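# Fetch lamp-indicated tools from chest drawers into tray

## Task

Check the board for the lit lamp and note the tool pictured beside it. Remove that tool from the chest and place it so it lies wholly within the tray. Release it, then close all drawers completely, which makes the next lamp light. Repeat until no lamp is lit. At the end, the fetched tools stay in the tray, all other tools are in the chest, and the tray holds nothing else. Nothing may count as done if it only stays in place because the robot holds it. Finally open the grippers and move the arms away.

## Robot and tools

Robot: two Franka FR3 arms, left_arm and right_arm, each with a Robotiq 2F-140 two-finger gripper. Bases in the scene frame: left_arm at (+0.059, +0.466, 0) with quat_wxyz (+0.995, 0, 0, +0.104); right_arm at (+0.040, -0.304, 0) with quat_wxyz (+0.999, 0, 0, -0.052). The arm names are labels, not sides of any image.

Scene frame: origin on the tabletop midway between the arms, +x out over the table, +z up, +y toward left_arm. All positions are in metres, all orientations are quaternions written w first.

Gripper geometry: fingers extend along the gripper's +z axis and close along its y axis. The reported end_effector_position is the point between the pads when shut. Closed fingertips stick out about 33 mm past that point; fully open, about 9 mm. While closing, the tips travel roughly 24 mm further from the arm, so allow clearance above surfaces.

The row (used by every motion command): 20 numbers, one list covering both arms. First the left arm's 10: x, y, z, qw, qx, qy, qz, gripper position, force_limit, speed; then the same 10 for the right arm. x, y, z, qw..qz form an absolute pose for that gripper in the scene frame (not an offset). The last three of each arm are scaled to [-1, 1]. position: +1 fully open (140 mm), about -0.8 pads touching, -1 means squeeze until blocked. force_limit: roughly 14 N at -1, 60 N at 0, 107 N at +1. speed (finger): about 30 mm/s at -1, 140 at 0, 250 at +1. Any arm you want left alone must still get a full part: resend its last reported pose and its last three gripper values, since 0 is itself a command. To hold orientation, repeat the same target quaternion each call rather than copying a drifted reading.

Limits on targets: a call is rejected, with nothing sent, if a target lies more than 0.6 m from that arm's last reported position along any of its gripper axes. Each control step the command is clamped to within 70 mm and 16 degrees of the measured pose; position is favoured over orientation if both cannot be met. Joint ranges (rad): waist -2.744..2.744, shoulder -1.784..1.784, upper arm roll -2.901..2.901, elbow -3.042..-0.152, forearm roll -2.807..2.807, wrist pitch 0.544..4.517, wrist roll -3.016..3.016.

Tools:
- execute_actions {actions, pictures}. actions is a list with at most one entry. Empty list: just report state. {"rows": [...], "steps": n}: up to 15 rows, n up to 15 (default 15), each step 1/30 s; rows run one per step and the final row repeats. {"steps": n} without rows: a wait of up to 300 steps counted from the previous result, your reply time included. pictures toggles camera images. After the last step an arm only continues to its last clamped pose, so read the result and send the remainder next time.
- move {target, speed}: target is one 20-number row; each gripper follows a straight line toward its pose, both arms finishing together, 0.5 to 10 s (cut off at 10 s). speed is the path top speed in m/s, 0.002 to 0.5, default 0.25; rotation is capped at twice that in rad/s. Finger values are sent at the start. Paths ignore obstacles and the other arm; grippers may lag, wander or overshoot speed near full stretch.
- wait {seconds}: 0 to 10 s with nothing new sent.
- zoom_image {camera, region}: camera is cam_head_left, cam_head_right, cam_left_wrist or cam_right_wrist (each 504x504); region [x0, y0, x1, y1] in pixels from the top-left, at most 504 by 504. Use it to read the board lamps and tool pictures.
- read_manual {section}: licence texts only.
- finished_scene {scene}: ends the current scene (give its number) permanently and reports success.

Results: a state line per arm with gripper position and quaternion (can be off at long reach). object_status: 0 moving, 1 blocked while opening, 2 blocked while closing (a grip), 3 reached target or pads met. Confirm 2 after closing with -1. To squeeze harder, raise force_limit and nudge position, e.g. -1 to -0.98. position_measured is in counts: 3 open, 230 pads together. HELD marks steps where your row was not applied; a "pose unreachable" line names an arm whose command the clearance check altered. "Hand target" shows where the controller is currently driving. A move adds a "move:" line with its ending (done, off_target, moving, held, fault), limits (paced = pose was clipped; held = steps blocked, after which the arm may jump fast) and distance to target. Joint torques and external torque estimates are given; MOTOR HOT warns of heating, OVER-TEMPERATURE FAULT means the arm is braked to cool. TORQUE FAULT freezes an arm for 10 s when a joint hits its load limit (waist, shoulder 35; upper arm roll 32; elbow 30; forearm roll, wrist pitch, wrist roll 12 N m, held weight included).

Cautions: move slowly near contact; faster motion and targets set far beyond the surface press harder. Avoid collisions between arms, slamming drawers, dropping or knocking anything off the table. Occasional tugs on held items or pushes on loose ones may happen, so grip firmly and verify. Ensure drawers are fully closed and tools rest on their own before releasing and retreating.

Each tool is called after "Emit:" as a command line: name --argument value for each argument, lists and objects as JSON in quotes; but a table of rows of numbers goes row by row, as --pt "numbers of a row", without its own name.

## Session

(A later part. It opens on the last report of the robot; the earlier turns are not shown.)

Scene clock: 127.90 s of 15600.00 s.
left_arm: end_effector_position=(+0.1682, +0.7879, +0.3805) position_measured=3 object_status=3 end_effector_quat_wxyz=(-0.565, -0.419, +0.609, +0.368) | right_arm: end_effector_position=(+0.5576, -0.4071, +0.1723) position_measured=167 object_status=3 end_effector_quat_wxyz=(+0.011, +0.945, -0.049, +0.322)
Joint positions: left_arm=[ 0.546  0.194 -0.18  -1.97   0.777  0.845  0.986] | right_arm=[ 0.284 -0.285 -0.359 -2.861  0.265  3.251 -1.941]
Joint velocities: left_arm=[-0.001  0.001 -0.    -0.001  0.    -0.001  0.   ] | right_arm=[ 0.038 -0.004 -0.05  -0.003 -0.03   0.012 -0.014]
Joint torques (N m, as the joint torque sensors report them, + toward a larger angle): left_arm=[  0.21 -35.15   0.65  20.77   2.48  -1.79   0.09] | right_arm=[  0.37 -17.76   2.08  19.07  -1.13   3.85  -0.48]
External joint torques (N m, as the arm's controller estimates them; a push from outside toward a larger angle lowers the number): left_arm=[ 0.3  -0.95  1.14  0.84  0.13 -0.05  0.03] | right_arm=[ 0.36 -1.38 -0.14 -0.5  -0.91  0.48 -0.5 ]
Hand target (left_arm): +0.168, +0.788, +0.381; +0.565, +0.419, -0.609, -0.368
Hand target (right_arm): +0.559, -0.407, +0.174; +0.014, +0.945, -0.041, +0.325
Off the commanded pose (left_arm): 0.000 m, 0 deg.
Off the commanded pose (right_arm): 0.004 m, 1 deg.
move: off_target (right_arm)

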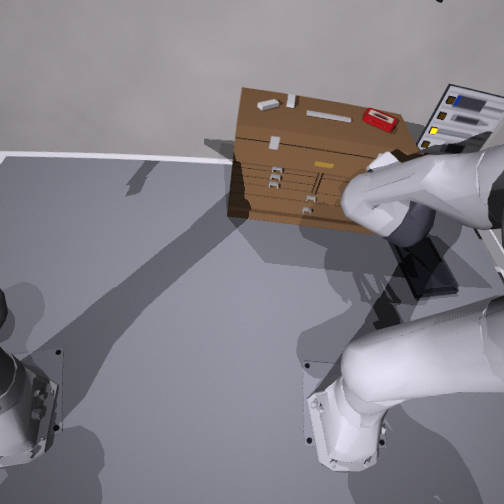

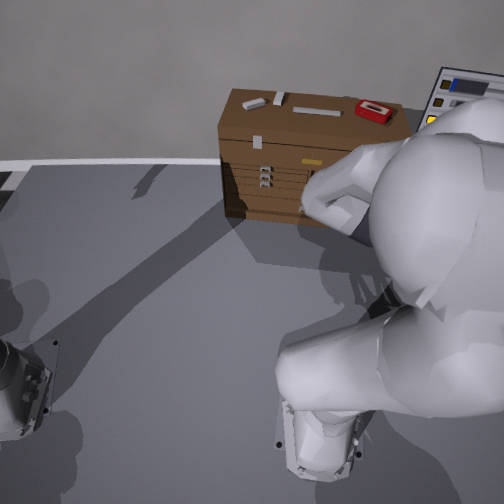

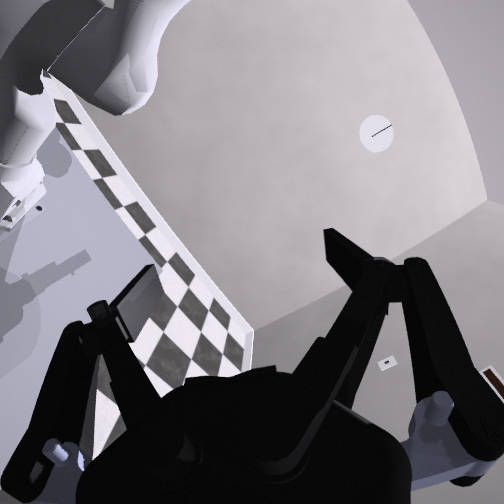

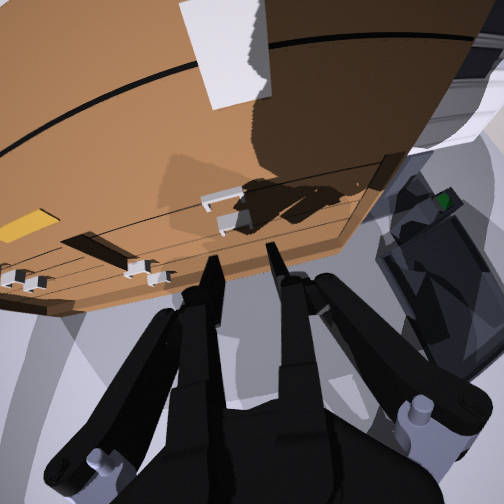

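Emit:
move --target '[0.1682,0.7879,0.3805,-0.565,-0.419,0.609,0.368,1,0,0,0.584,-0.408,0.175,0.0142,0.9446,-0.0412,0.3253,-0.3,0,0]' --speed 0.03

Scene clock: 133.43 s of 15600.00 s.
left_arm: end_effector_position=(+0.1682, +0.7879, +0.3805) position_measured=3 object_status=3 end_effector_quat_wxyz=(-0.565, -0.419, +0.609, +0.368) | right_arm: end_effector_position=(+0.5834, -0.4087, +0.1751) position_measured=167 object_status=3 end_effector_quat_wxyz=(+0.015, +0.945, -0.041, +0.325)
Joint positions: left_arm=[ 0.546  0.194 -0.18  -1.97   0.777  0.845  0.986] | right_arm=[ 0.373 -0.218 -0.437 -2.786  0.262  3.253 -1.945]
Joint velocities: left_arm=[ 0.    -0.    -0.001 -0.001 -0.001 -0.001  0.002] | right_arm=[ 0.018  0.002 -0.019  0.004  0.     0.001 -0.001]
Joint torques (N m, as the joint torque sensors report them, + toward a larger angle): left_arm=[ -0.52 -34.93   0.71  20.67   2.48  -1.8    0.03] | right_arm=[  0.67 -17.46   2.57  20.81  -0.23   3.32  -0.1 ]
External joint torques (N m, as the arm's controller estimates them; a push from outside toward a larger angle lowers the number): left_arm=[-0.53 -0.56  1.12  0.69  0.12 -0.06 -0.03] | right_arm=[ 0.65  0.64  0.38  1.17 -0.03 -0.07 -0.12]
Hand target (left_arm): +0.168, +0.788, +0.381; +0.565, +0.419, -0.609, -0.368
Hand target (right_arm): +0.584, -0.409, +0.175; +0.015, +0.945, -0.041, +0.325
Off the commanded pose (left_arm): 0.000 m, 0 deg.
Off the commanded pose (right_arm): 0.001 m, 0 deg.
After step 90, 1.40 s passed at rest.
move: done

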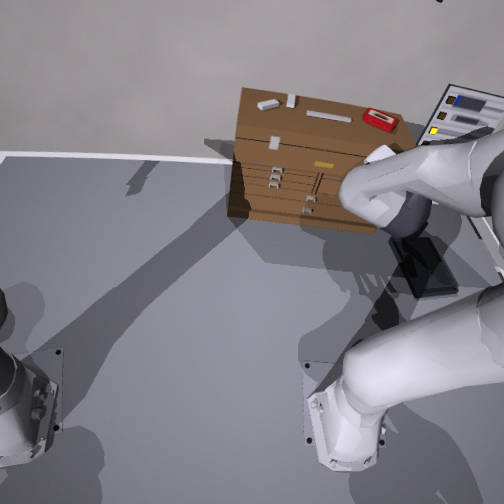

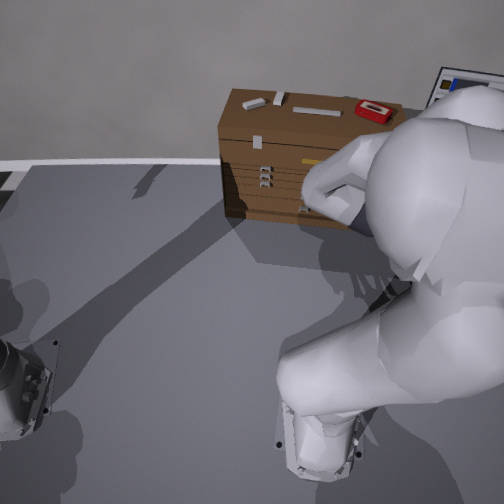

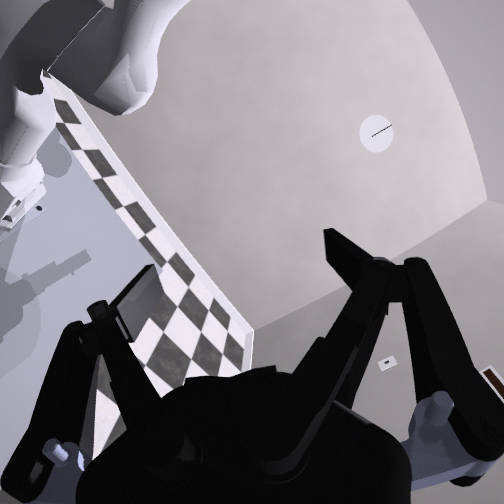

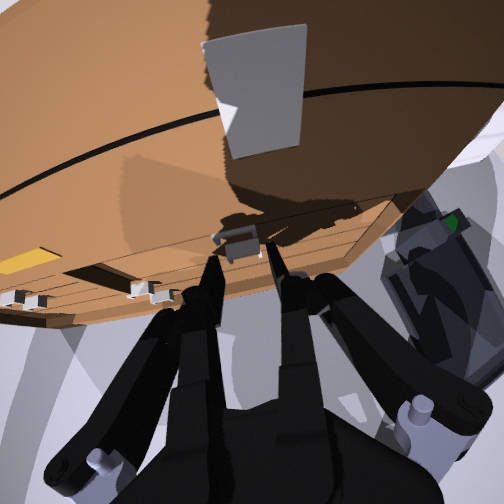

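Emit:
move --target '[0.1682,0.7879,0.3805,-0.565,-0.419,0.609,0.368,1,0,0,0.589,-0.410,0.175,0.0142,0.9446,-0.0412,0.3253,-0.3,0,0]' --speed 0.02

Emit:
move --target '[0.1682,0.7879,0.3805,-0.565,-0.419,0.609,0.368,1,0,0,0.589,-0.410,0.175,0.0142,0.9446,-0.0412,0.3253,-1,0,0]' --speed 0.02

Emit:
move --target '[0.1682,0.7879,0.3805,-0.565,-0.419,0.609,0.368,1,0,0,0.525,-0.402,0.175,0.0142,0.9446,-0.0412,0.3253,-1,0,0]' --speed 0.05

Scene clock: 148.37 s of 15600.00 s.
left_arm: end_effector_position=(+0.1682, +0.7879, +0.3805) position_measured=3 object_status=3 end_effector_quat_wxyz=(-0.565, -0.419, +0.609, +0.368) | right_arm: end_effector_position=(+0.5876, -0.4098, +0.1754) position_measured=167 object_status=3 end_effector_quat_wxyz=(+0.013, +0.944, -0.042, +0.326)
Joint positions: left_arm=[ 0.546  0.194 -0.18  -1.97   0.777  0.845  0.986] | right_arm=[ 0.41  -0.209 -0.476 -2.773  0.262  3.253 -1.945]
Joint velocities: left_arm=[-0.001 -0.002  0.001 -0.     0.001 -0.001  0.003] | right_arm=[ 0.015  0.001 -0.015  0.002  0.    -0.    -0.001]
Joint torques (N m, as the joint torque sensors report them, + toward a larger angle): left_arm=[ -0.36 -35.15   0.13  20.54   2.51  -1.77   0.03] | right_arm=[  0.43 -15.08   1.19  22.43  -0.56   3.08  -0.2 ]
External joint torques (N m, as the arm's controller estimates them; a push from outside toward a larger angle lowers the number): left_arm=[-0.32 -0.86  0.59  0.56  0.15 -0.03 -0.03] | right_arm=[ 0.41  2.99 -1.1   2.73 -0.35 -0.31 -0.21]
Hand target (left_arm): +0.168, +0.788, +0.381; +0.565, +0.419, -0.609, -0.368
Hand target (right_arm): +0.589, -0.410, +0.175; +0.014, +0.945, -0.041, +0.325
Off the commanded pose (left_arm): 0.000 m, 0 deg.
Off the commanded pose (right_arm): 0.001 m, 0 deg.
After step 90, 11.23 s passed at rest.
move: done

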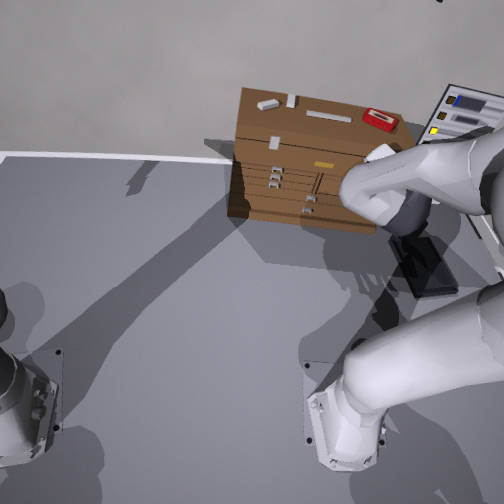

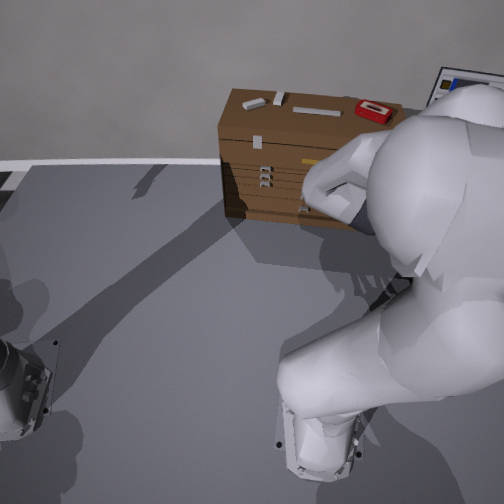

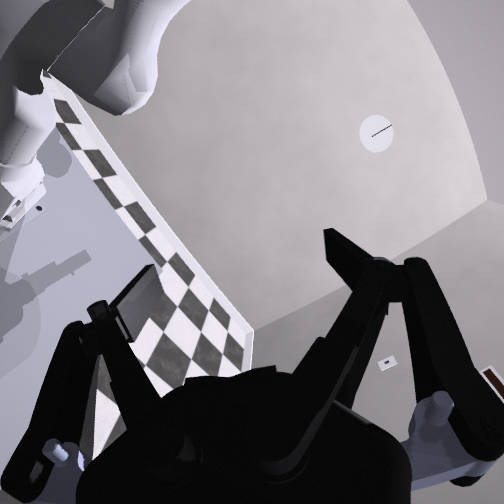

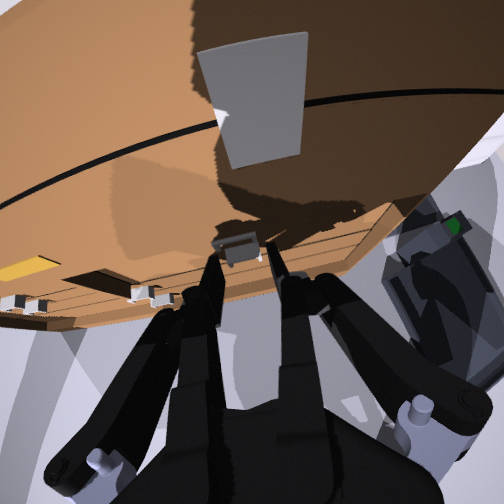

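Scene clock: 149.07 s of 15600.00 s.
left_arm: end_effector_position=(+0.1682, +0.7879, +0.3805) position_measured=3 object_status=3 end_effector_quat_wxyz=(-0.565, -0.419, +0.609, +0.368) | right_arm: end_effector_position=(+0.5869, -0.4109, +0.1746) position_measured=193 object_status=2 end_effector_quat_wxyz=(+0.014, +0.945, -0.044, +0.325)
Joint positions: left_arm=[ 0.546  0.194 -0.18  -1.97   0.777  0.845  0.986] | right_arm=[ 0.411 -0.209 -0.478 -2.774  0.262  3.253 -1.945]
Joint velocities: left_arm=[ 0.001  0.001 -0.001 -0.    -0.     0.001 -0.001] | right_arm=[-0.001  0.    -0.002  0.    -0.     0.001 -0.   ]
Joint torques (N m, as the joint torque sensors report them, + toward a larger angle): left_arm=[ -0.29 -34.92   0.69  20.65   2.49  -1.8    0.08] | right_arm=[  1.42 -15.11   2.88  23.04  -0.6    3.09  -0.2 ]
External joint torques (N m, as the arm's controller estimates them; a push from outside toward a larger angle lowers the number): left_arm=[-0.26 -0.51  1.15  0.63  0.12 -0.06  0.02] | right_arm=[ 1.46  2.87  0.64  3.39 -0.4  -0.3  -0.22]
Hand target (left_arm): +0.168, +0.788, +0.381; +0.565, +0.419, -0.609, -0.368
Hand target (right_arm): +0.589, -0.410, +0.175; +0.014, +0.945, -0.041, +0.325
Off the commanded pose (left_arm): 0.000 m, 0 deg.
Off the commanded pose (right_arm): 0.002 m, 0 deg.
move: done

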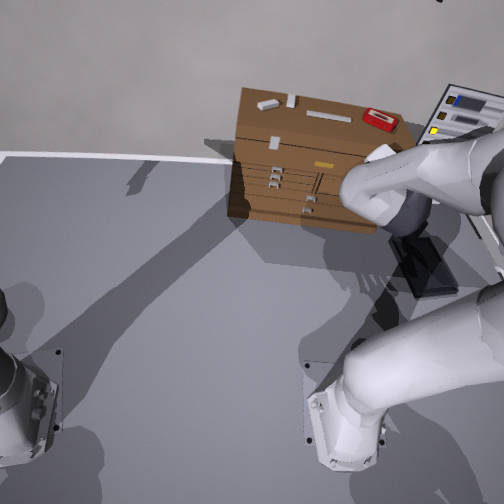

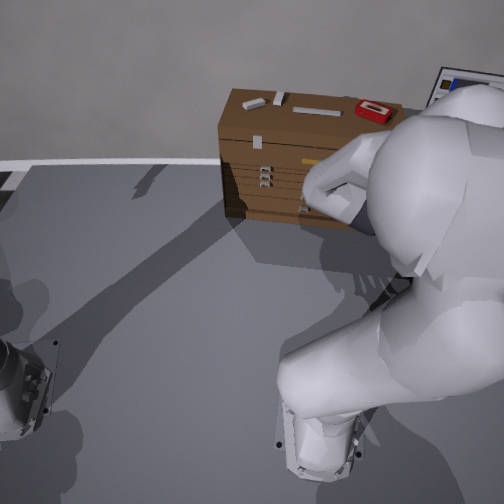

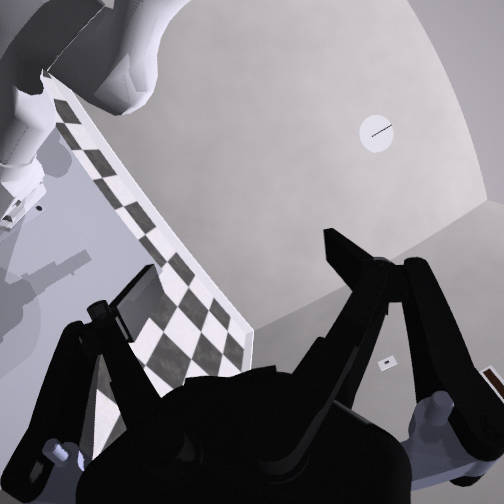

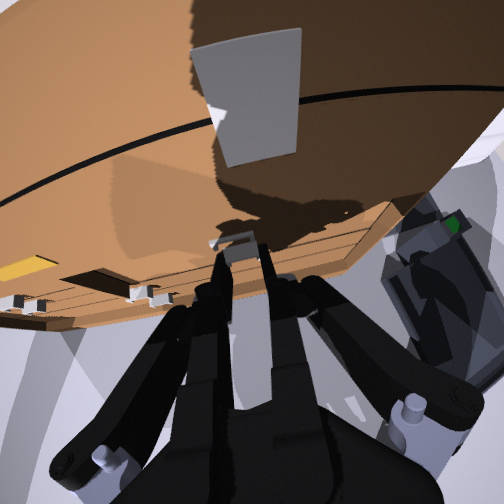

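Scene clock: 150.63 s of 15600.00 s.
left_arm: end_effector_position=(+0.1682, +0.7879, +0.3805) position_measured=3 object_status=3 end_effector_quat_wxyz=(-0.565, -0.419, +0.609, +0.368) | right_arm: end_effector_position=(+0.5255, -0.4030, +0.1747) position_measured=193 object_status=2 end_effector_quat_wxyz=(+0.014, +0.944, -0.045, +0.326)
Joint positions: left_arm=[ 0.546  0.194 -0.18  -1.97   0.777  0.845  0.986] | right_arm=[ 0.172 -0.393 -0.254 -2.964  0.262  3.249 -1.947]
Joint velocities: left_arm=[ 0.001 -0.001 -0.001 -0.001 -0.     0.     0.001] | right_arm=[-0.008 -0.004  0.01  -0.001 -0.001 -0.005  0.001]
Joint torques (N m, as the joint torque sensors report them, + toward a larger angle): left_arm=[ -0.18 -34.89   0.35  20.86   2.5   -1.78   0.01] | right_arm=[  0.47 -16.39   5.34  19.51  -0.77   2.7   -0.21]
External joint torques (N m, as the arm's controller estimates them; a push from outside toward a larger angle lowers the number): left_arm=[-0.2  -0.49  0.76  0.86  0.13 -0.03 -0.05] | right_arm=[ 0.42 -3.02  3.44 -0.29 -0.56 -0.68 -0.22]
Hand target (left_arm): +0.168, +0.788, +0.381; +0.565, +0.419, -0.609, -0.368
Hand target (right_arm): +0.525, -0.400, +0.175; +0.013, +0.945, -0.041, +0.325
Off the commanded pose (left_arm): 0.000 m, 0 deg.
Off the commanded pose (right_arm): 0.001 m, 0 deg.
move: done

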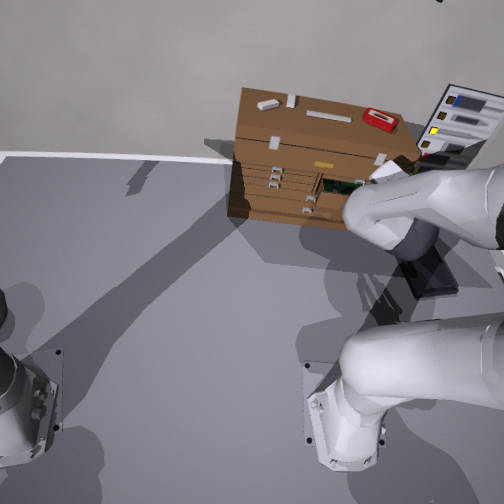

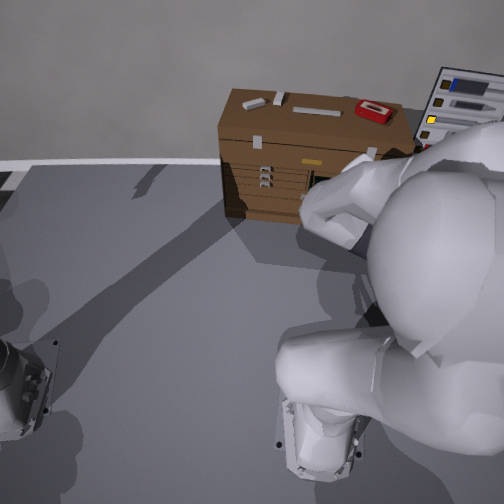

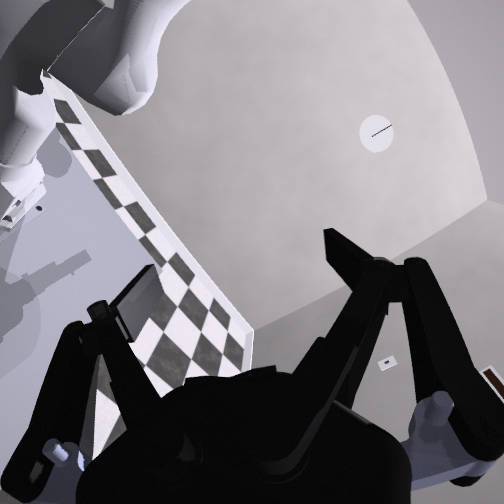

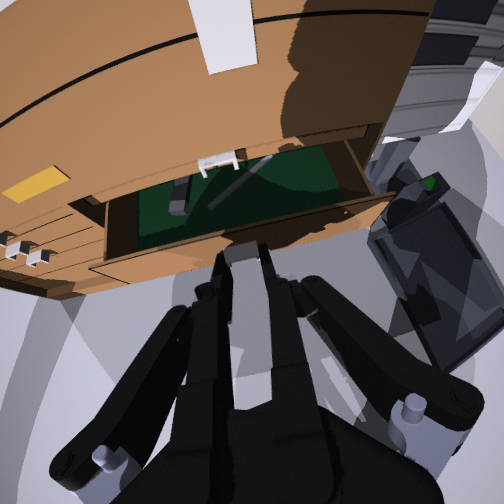

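Emit:
move --target '[0.1682,0.7879,0.3805,-0.565,-0.419,0.609,0.368,1,0,0,0.525,-0.403,0.175,0.0142,0.9446,-0.0412,0.3253,-0.35,0,0]' --speed 0.05

Emit:
move --target '[0.1682,0.7879,0.3805,-0.565,-0.419,0.609,0.368,1,0,0,0.536,-0.404,0.179,0.0038,0.9952,-0.0434,0.0871,-0.35,0,0]' --speed 0.1

Scene clock: 182.53 s of 15600.00 s.
left_arm: end_effector_position=(+0.1682, +0.7879, +0.3805) position_measured=3 object_status=3 end_effector_quat_wxyz=(-0.565, -0.419, +0.609, +0.368) | right_arm: end_effector_position=(+0.5251, -0.4039, +0.1751) position_measured=173 object_status=3 end_effector_quat_wxyz=(+0.014, +0.944, -0.046, +0.326)
Joint positions: left_arm=[ 0.546  0.194 -0.18  -1.97   0.777  0.845  0.986] | right_arm=[ 0.171 -0.395 -0.257 -2.965  0.26   3.248 -1.947]
Joint velocities: left_arm=[-0.     0.002 -0.    -0.    -0.     0.    -0.001] | right_arm=[ 0.    -0.    -0.001  0.001 -0.004  0.001  0.001]
Joint torques (N m, as the joint torque sensors report them, + toward a larger angle): left_arm=[ -0.03 -34.58   0.48  21.01   2.55  -1.82   0.07] | right_arm=[  0.35 -14.82   2.01  20.37  -1.3    2.62  -0.41]
External joint torques (N m, as the arm's controller estimates them; a push from outside toward a larger angle lowers the number): left_arm=[-0.03 -0.35  0.9   1.07  0.18 -0.09  0.01] | right_arm=[ 0.35 -1.48  0.11  0.64 -1.1  -0.76 -0.43]
Hand target (left_arm): +0.168, +0.788, +0.381; +0.565, +0.419, -0.609, -0.368
Hand target (right_arm): +0.525, -0.403, +0.175; +0.014, +0.945, -0.041, +0.325
Off the commanded pose (left_arm): 0.000 m, 0 deg.
Off the commanded pose (right_arm): 0.001 m, 1 deg.
After step 90, 28.20 s passed at rest.
move: done

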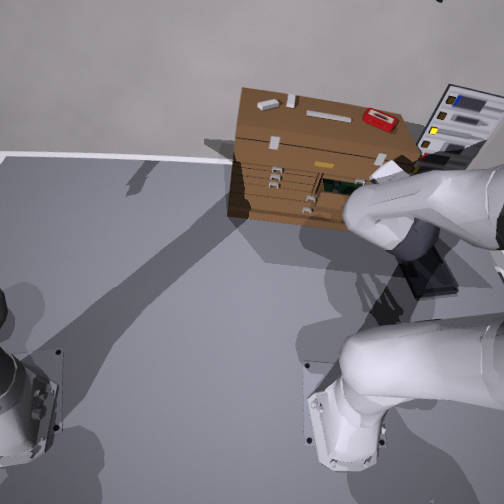

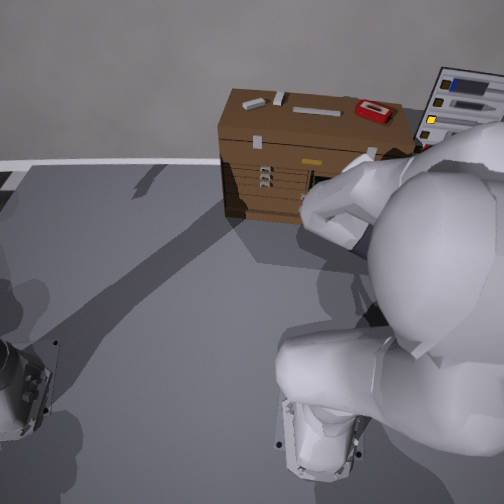

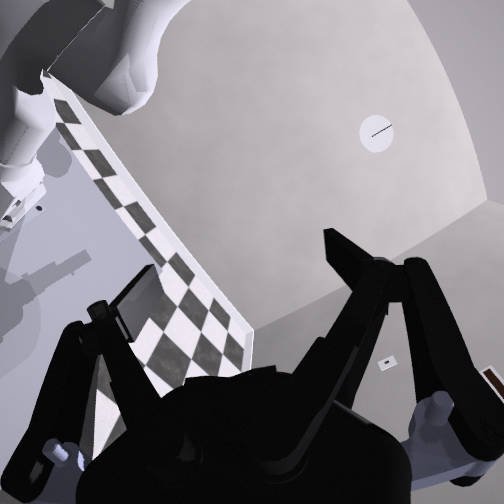

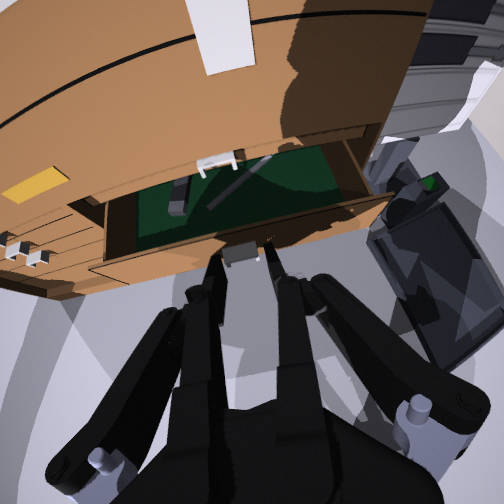

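Scene clock: 185.53 s of 15600.00 s.
left_arm: end_effector_position=(+0.1682, +0.7879, +0.3805) position_measured=3 object_status=3 end_effector_quat_wxyz=(-0.565, -0.419, +0.609, +0.368) | right_arm: end_effector_position=(+0.5348, -0.4086, +0.1818) position_measured=173 object_status=3 end_effector_quat_wxyz=(+0.003, +0.995, -0.041, +0.090)
Joint positions: left_arm=[ 0.546  0.194 -0.18  -1.97   0.777  0.845  0.986] | right_arm=[-0.259 -0.217  0.144 -2.472  0.086  2.434 -1.771]
Joint velocities: left_arm=[-0.     0.001  0.001 -0.001  0.     0.    -0.001] | right_arm=[-0.002 -0.     0.003  0.003 -0.001 -0.014  0.013]
Joint torques (N m, as the joint torque sensors report them, + toward a larger angle): left_arm=[ -0.21 -34.88  -0.01  20.36   2.46  -1.84   0.11] | right_arm=[ -1.76 -21.29   0.42  24.6   -0.32   2.22   0.23]
External joint torques (N m, as the arm's controller estimates them; a push from outside toward a larger angle lowers the number): left_arm=[-0.2  -0.72  0.42  0.44  0.1  -0.11  0.05] | right_arm=[-1.82  1.62  1.43  1.5  -0.99 -0.7   0.23]
Hand target (left_arm): +0.168, +0.788, +0.381; +0.565, +0.419, -0.609, -0.368
Hand target (right_arm): +0.533, -0.409, +0.181; +0.004, +0.995, -0.045, +0.086
Off the commanded pose (left_arm): 0.000 m, 0 deg.
Off the commanded pose (right_arm): 0.006 m, 0 deg.
move: off_target (right_arm)

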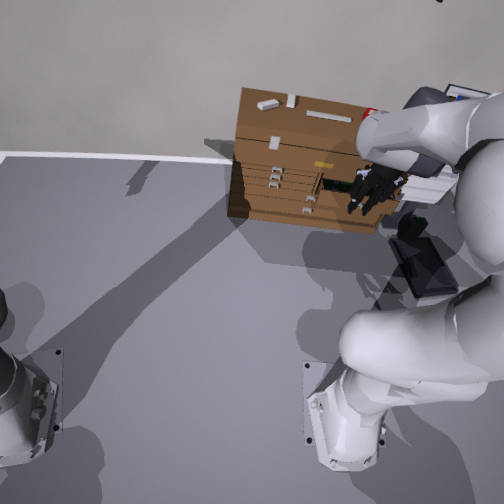

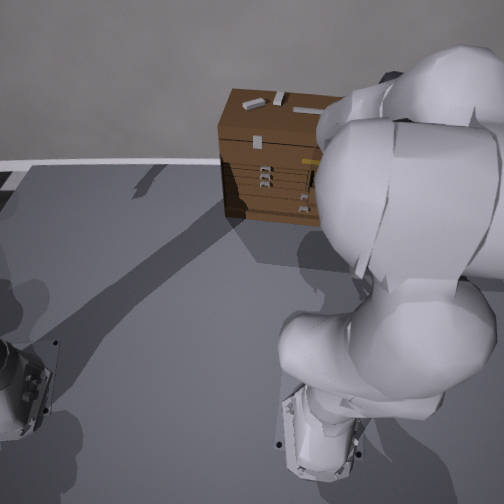

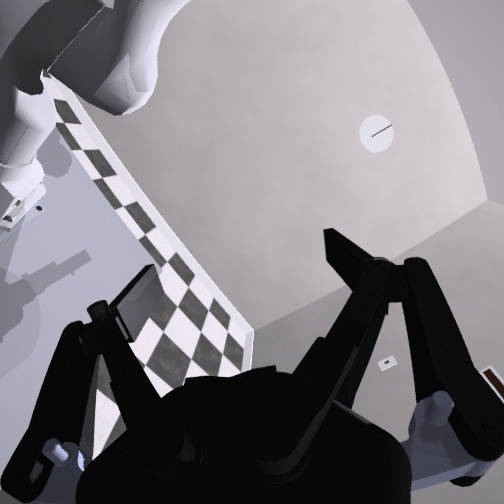

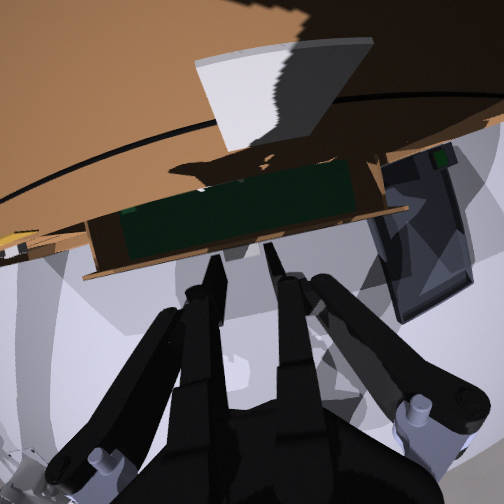

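Emit:
move --target '[0.1682,0.7879,0.3805,-0.565,-0.419,0.609,0.368,1,0,0,0.534,-0.404,0.179,0.0038,0.9952,-0.0434,0.0871,-1,0,0]' --speed 0.03

Emit:
move --target '[0.1682,0.7879,0.3805,-0.565,-0.419,0.609,0.368,1,0,0,0.455,-0.394,0.179,0.0038,0.9952,-0.0434,0.0871,-1,0,0]' --speed 0.07

Scene clock: 196.03 s of 15600.00 s.
left_arm: end_effector_position=(+0.1682, +0.7879, +0.3805) position_measured=3 object_status=3 end_effector_quat_wxyz=(-0.565, -0.419, +0.609, +0.368) | right_arm: end_effector_position=(+0.5344, -0.4090, +0.1818) position_measured=194 object_status=2 end_effector_quat_wxyz=(+0.004, +0.995, -0.044, +0.089)
Joint positions: left_arm=[ 0.546  0.194 -0.18  -1.97   0.777  0.845  0.986] | right_arm=[-0.261 -0.217  0.146 -2.471  0.083  2.432 -1.762]
Joint velocities: left_arm=[-0.001 -0.    -0.001  0.    -0.001 -0.001 -0.001] | right_arm=[-0.002 -0.     0.001 -0.    -0.001  0.002  0.008]
Joint torques (N m, as the joint torque sensors report them, + toward a larger angle): left_arm=[ -0.18 -35.46   0.21  20.92   2.52  -1.8    0.04] | right_arm=[  2.   -21.08   3.51  21.32   0.44   3.19   0.21]
External joint torques (N m, as the arm's controller estimates them; a push from outside toward a larger angle lowers the number): left_arm=[-0.11 -1.12  0.69  0.92  0.15 -0.06 -0.02] | right_arm=[ 2.12  1.81  4.72 -1.78 -0.24  0.28  0.2 ]
Hand target (left_arm): +0.168, +0.788, +0.381; +0.565, +0.419, -0.609, -0.368
Hand target (right_arm): +0.534, -0.404, +0.179; +0.004, +0.995, -0.043, +0.087
Off the commanded pose (left_arm): 0.000 m, 0 deg.
Off the commanded pose (right_arm): 0.006 m, 0 deg.
After step 90, 6.80 s passed at rest.
move: off_target (right_arm)

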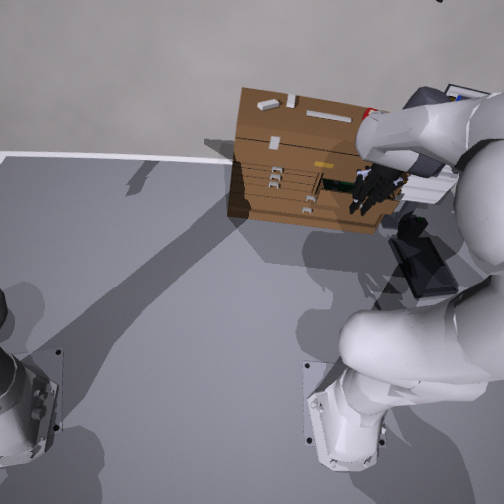

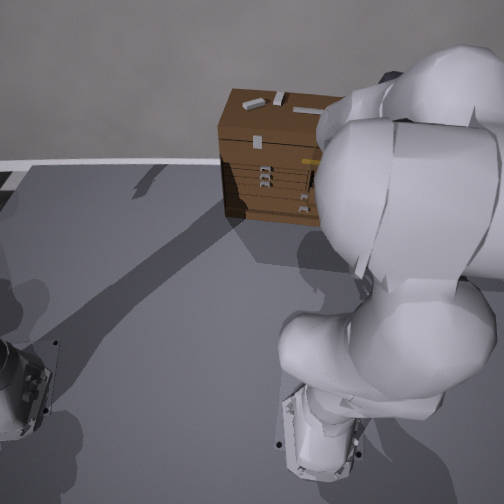

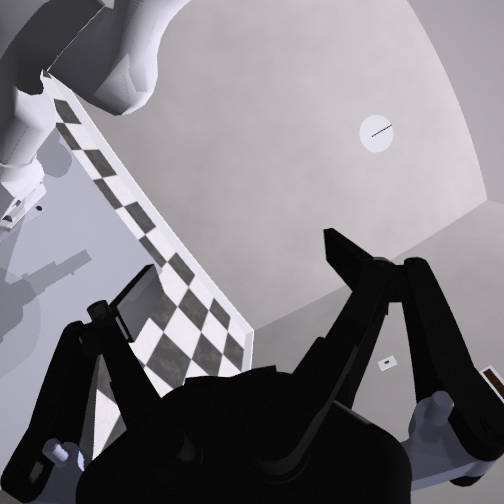

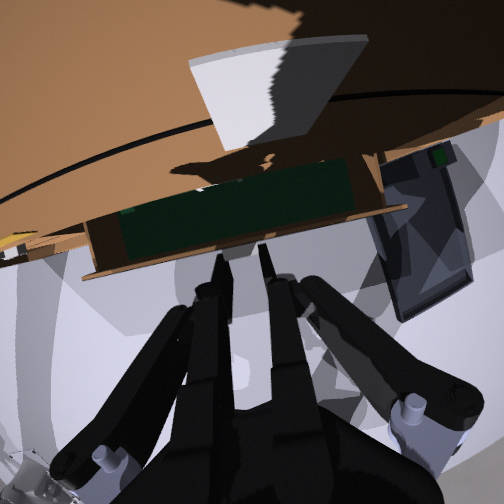

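Scene clock: 197.53 s of 15600.00 s.
left_arm: end_effector_position=(+0.1682, +0.7879, +0.3805) position_measured=3 object_status=3 end_effector_quat_wxyz=(-0.565, -0.419, +0.609, +0.368) | right_arm: end_effector_position=(+0.4588, -0.3990, +0.1817) position_measured=194 object_status=2 end_effector_quat_wxyz=(+0.006, +0.994, -0.049, +0.094)
Joint positions: left_arm=[ 0.546  0.194 -0.18  -1.97   0.777  0.845  0.986] | right_arm=[-0.235 -0.468  0.108 -2.706  0.109  2.424 -1.785]
Joint velocities: left_arm=[-0.001  0.     0.     0.    -0.001  0.     0.   ] | right_arm=[ 0.008 -0.004 -0.01  -0.003  0.    -0.003 -0.   ]
Joint torques (N m, as the joint torque sensors report them, + toward a larger angle): left_arm=[  0.48 -35.3    0.53  20.41   2.51  -1.81   0.03] | right_arm=[  4.03 -15.07   1.01  21.93   2.03   1.04  -0.4 ]
External joint torques (N m, as the arm's controller estimates them; a push from outside toward a larger angle lowers the number): left_arm=[ 0.48 -0.92  0.95  0.39  0.14 -0.07 -0.03] | right_arm=[ 3.99 -0.71  2.54 -1.24  1.35 -1.87 -0.4 ]
Hand target (left_arm): +0.168, +0.788, +0.381; +0.565, +0.419, -0.609, -0.368
Hand target (right_arm): +0.455, -0.392, +0.179; +0.003, +0.995, -0.043, +0.087
Off the commanded pose (left_arm): 0.000 m, 0 deg.
Off the commanded pose (right_arm): 0.007 m, 1 deg.
move: off_target (right_arm)

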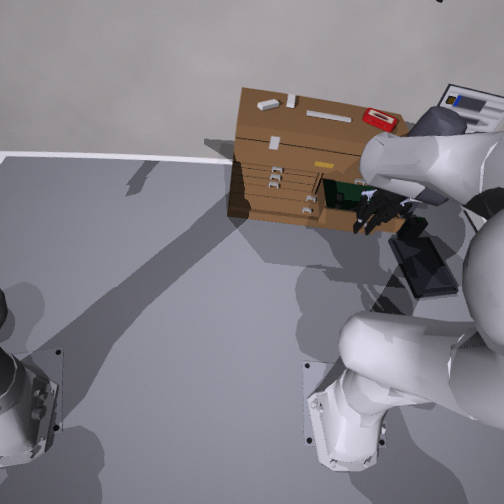

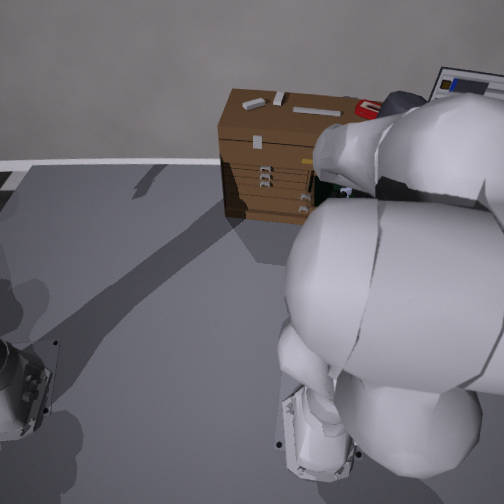

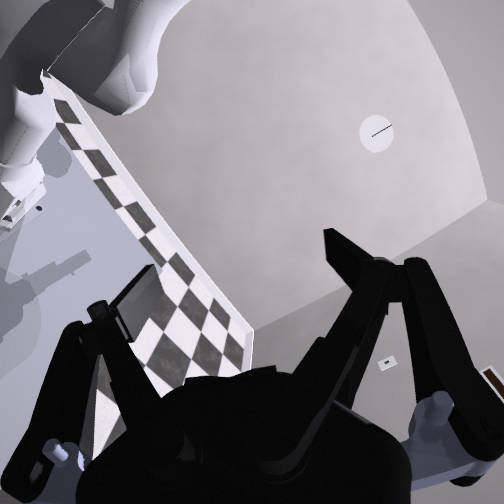

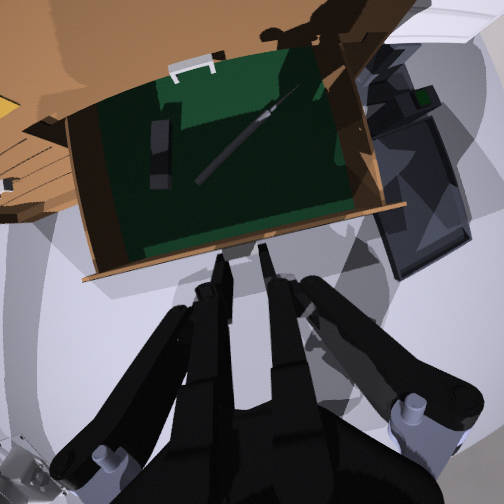

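Emit:
move --target '[0.1682,0.7879,0.3805,-0.565,-0.419,0.609,0.368,1,0,0,0.44,-0.396,0.181,0.0038,0.9952,-0.0434,0.0871,-1,0,0]' --speed 0.04

Scene clock: 216.83 s of 15600.00 s.
left_arm: end_effector_position=(+0.1682, +0.7879, +0.3805) position_measured=3 object_status=3 end_effector_quat_wxyz=(-0.565, -0.419, +0.609, +0.368) | right_arm: end_effector_position=(+0.4426, -0.3973, +0.1819) position_measured=194 object_status=2 end_effector_quat_wxyz=(+0.005, +0.995, -0.047, +0.091)
Joint positions: left_arm=[ 0.546  0.194 -0.18  -1.97   0.777  0.845  0.986] | right_arm=[-0.228 -0.521  0.094 -2.745  0.108  2.403 -1.797]
Joint velocities: left_arm=[-0.001  0.     0.     0.    -0.002  0.001  0.   ] | right_arm=[ 0.003 -0.003 -0.006 -0.001 -0.    -0.009 -0.006]
Joint torques (N m, as the joint torque sensors report them, + toward a larger angle): left_arm=[ -0.11 -35.38   0.41  20.24   2.52  -1.79   0.05] | right_arm=[  1.21 -15.32  -0.96  22.7    0.67   1.74  -0.43]
External joint torques (N m, as the arm's controller estimates them; a push from outside toward a larger angle lowers the number): left_arm=[-0.07 -1.18  0.87  0.3   0.16 -0.06 -0.01] | right_arm=[ 1.24 -2.61  0.61 -0.58 -0.02 -1.17 -0.43]
Hand target (left_arm): +0.168, +0.788, +0.381; +0.565, +0.419, -0.609, -0.368
Hand target (right_arm): +0.440, -0.396, +0.181; +0.004, +0.995, -0.043, +0.087
Off the commanded pose (left_arm): 0.000 m, 0 deg.
Off the commanded pose (right_arm): 0.003 m, 1 deg.
After step 90, 15.53 s passed at rest.
move: done

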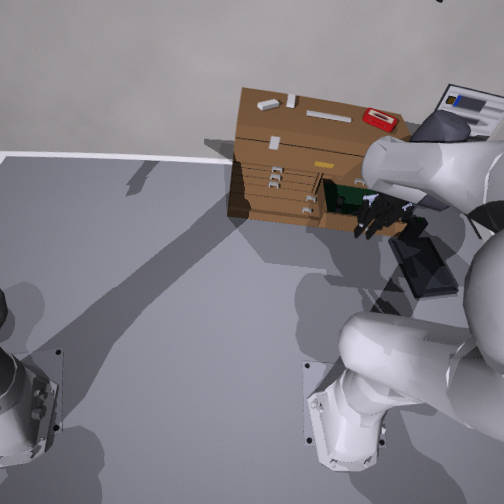

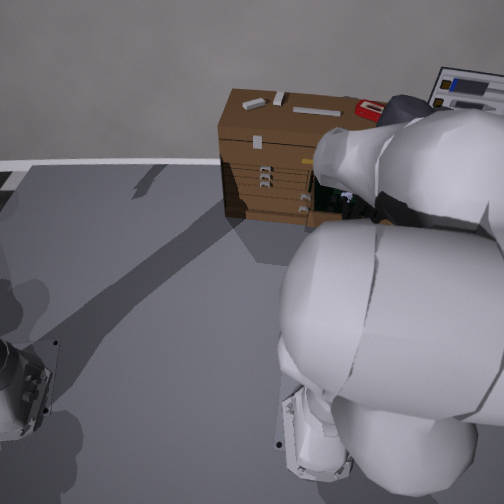

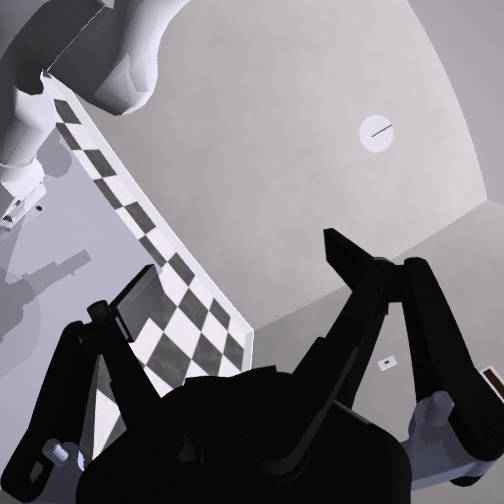

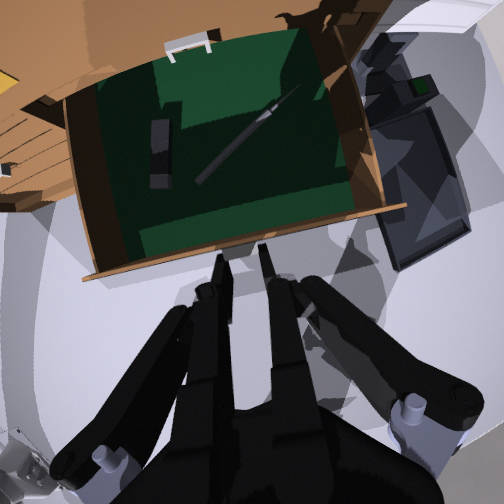

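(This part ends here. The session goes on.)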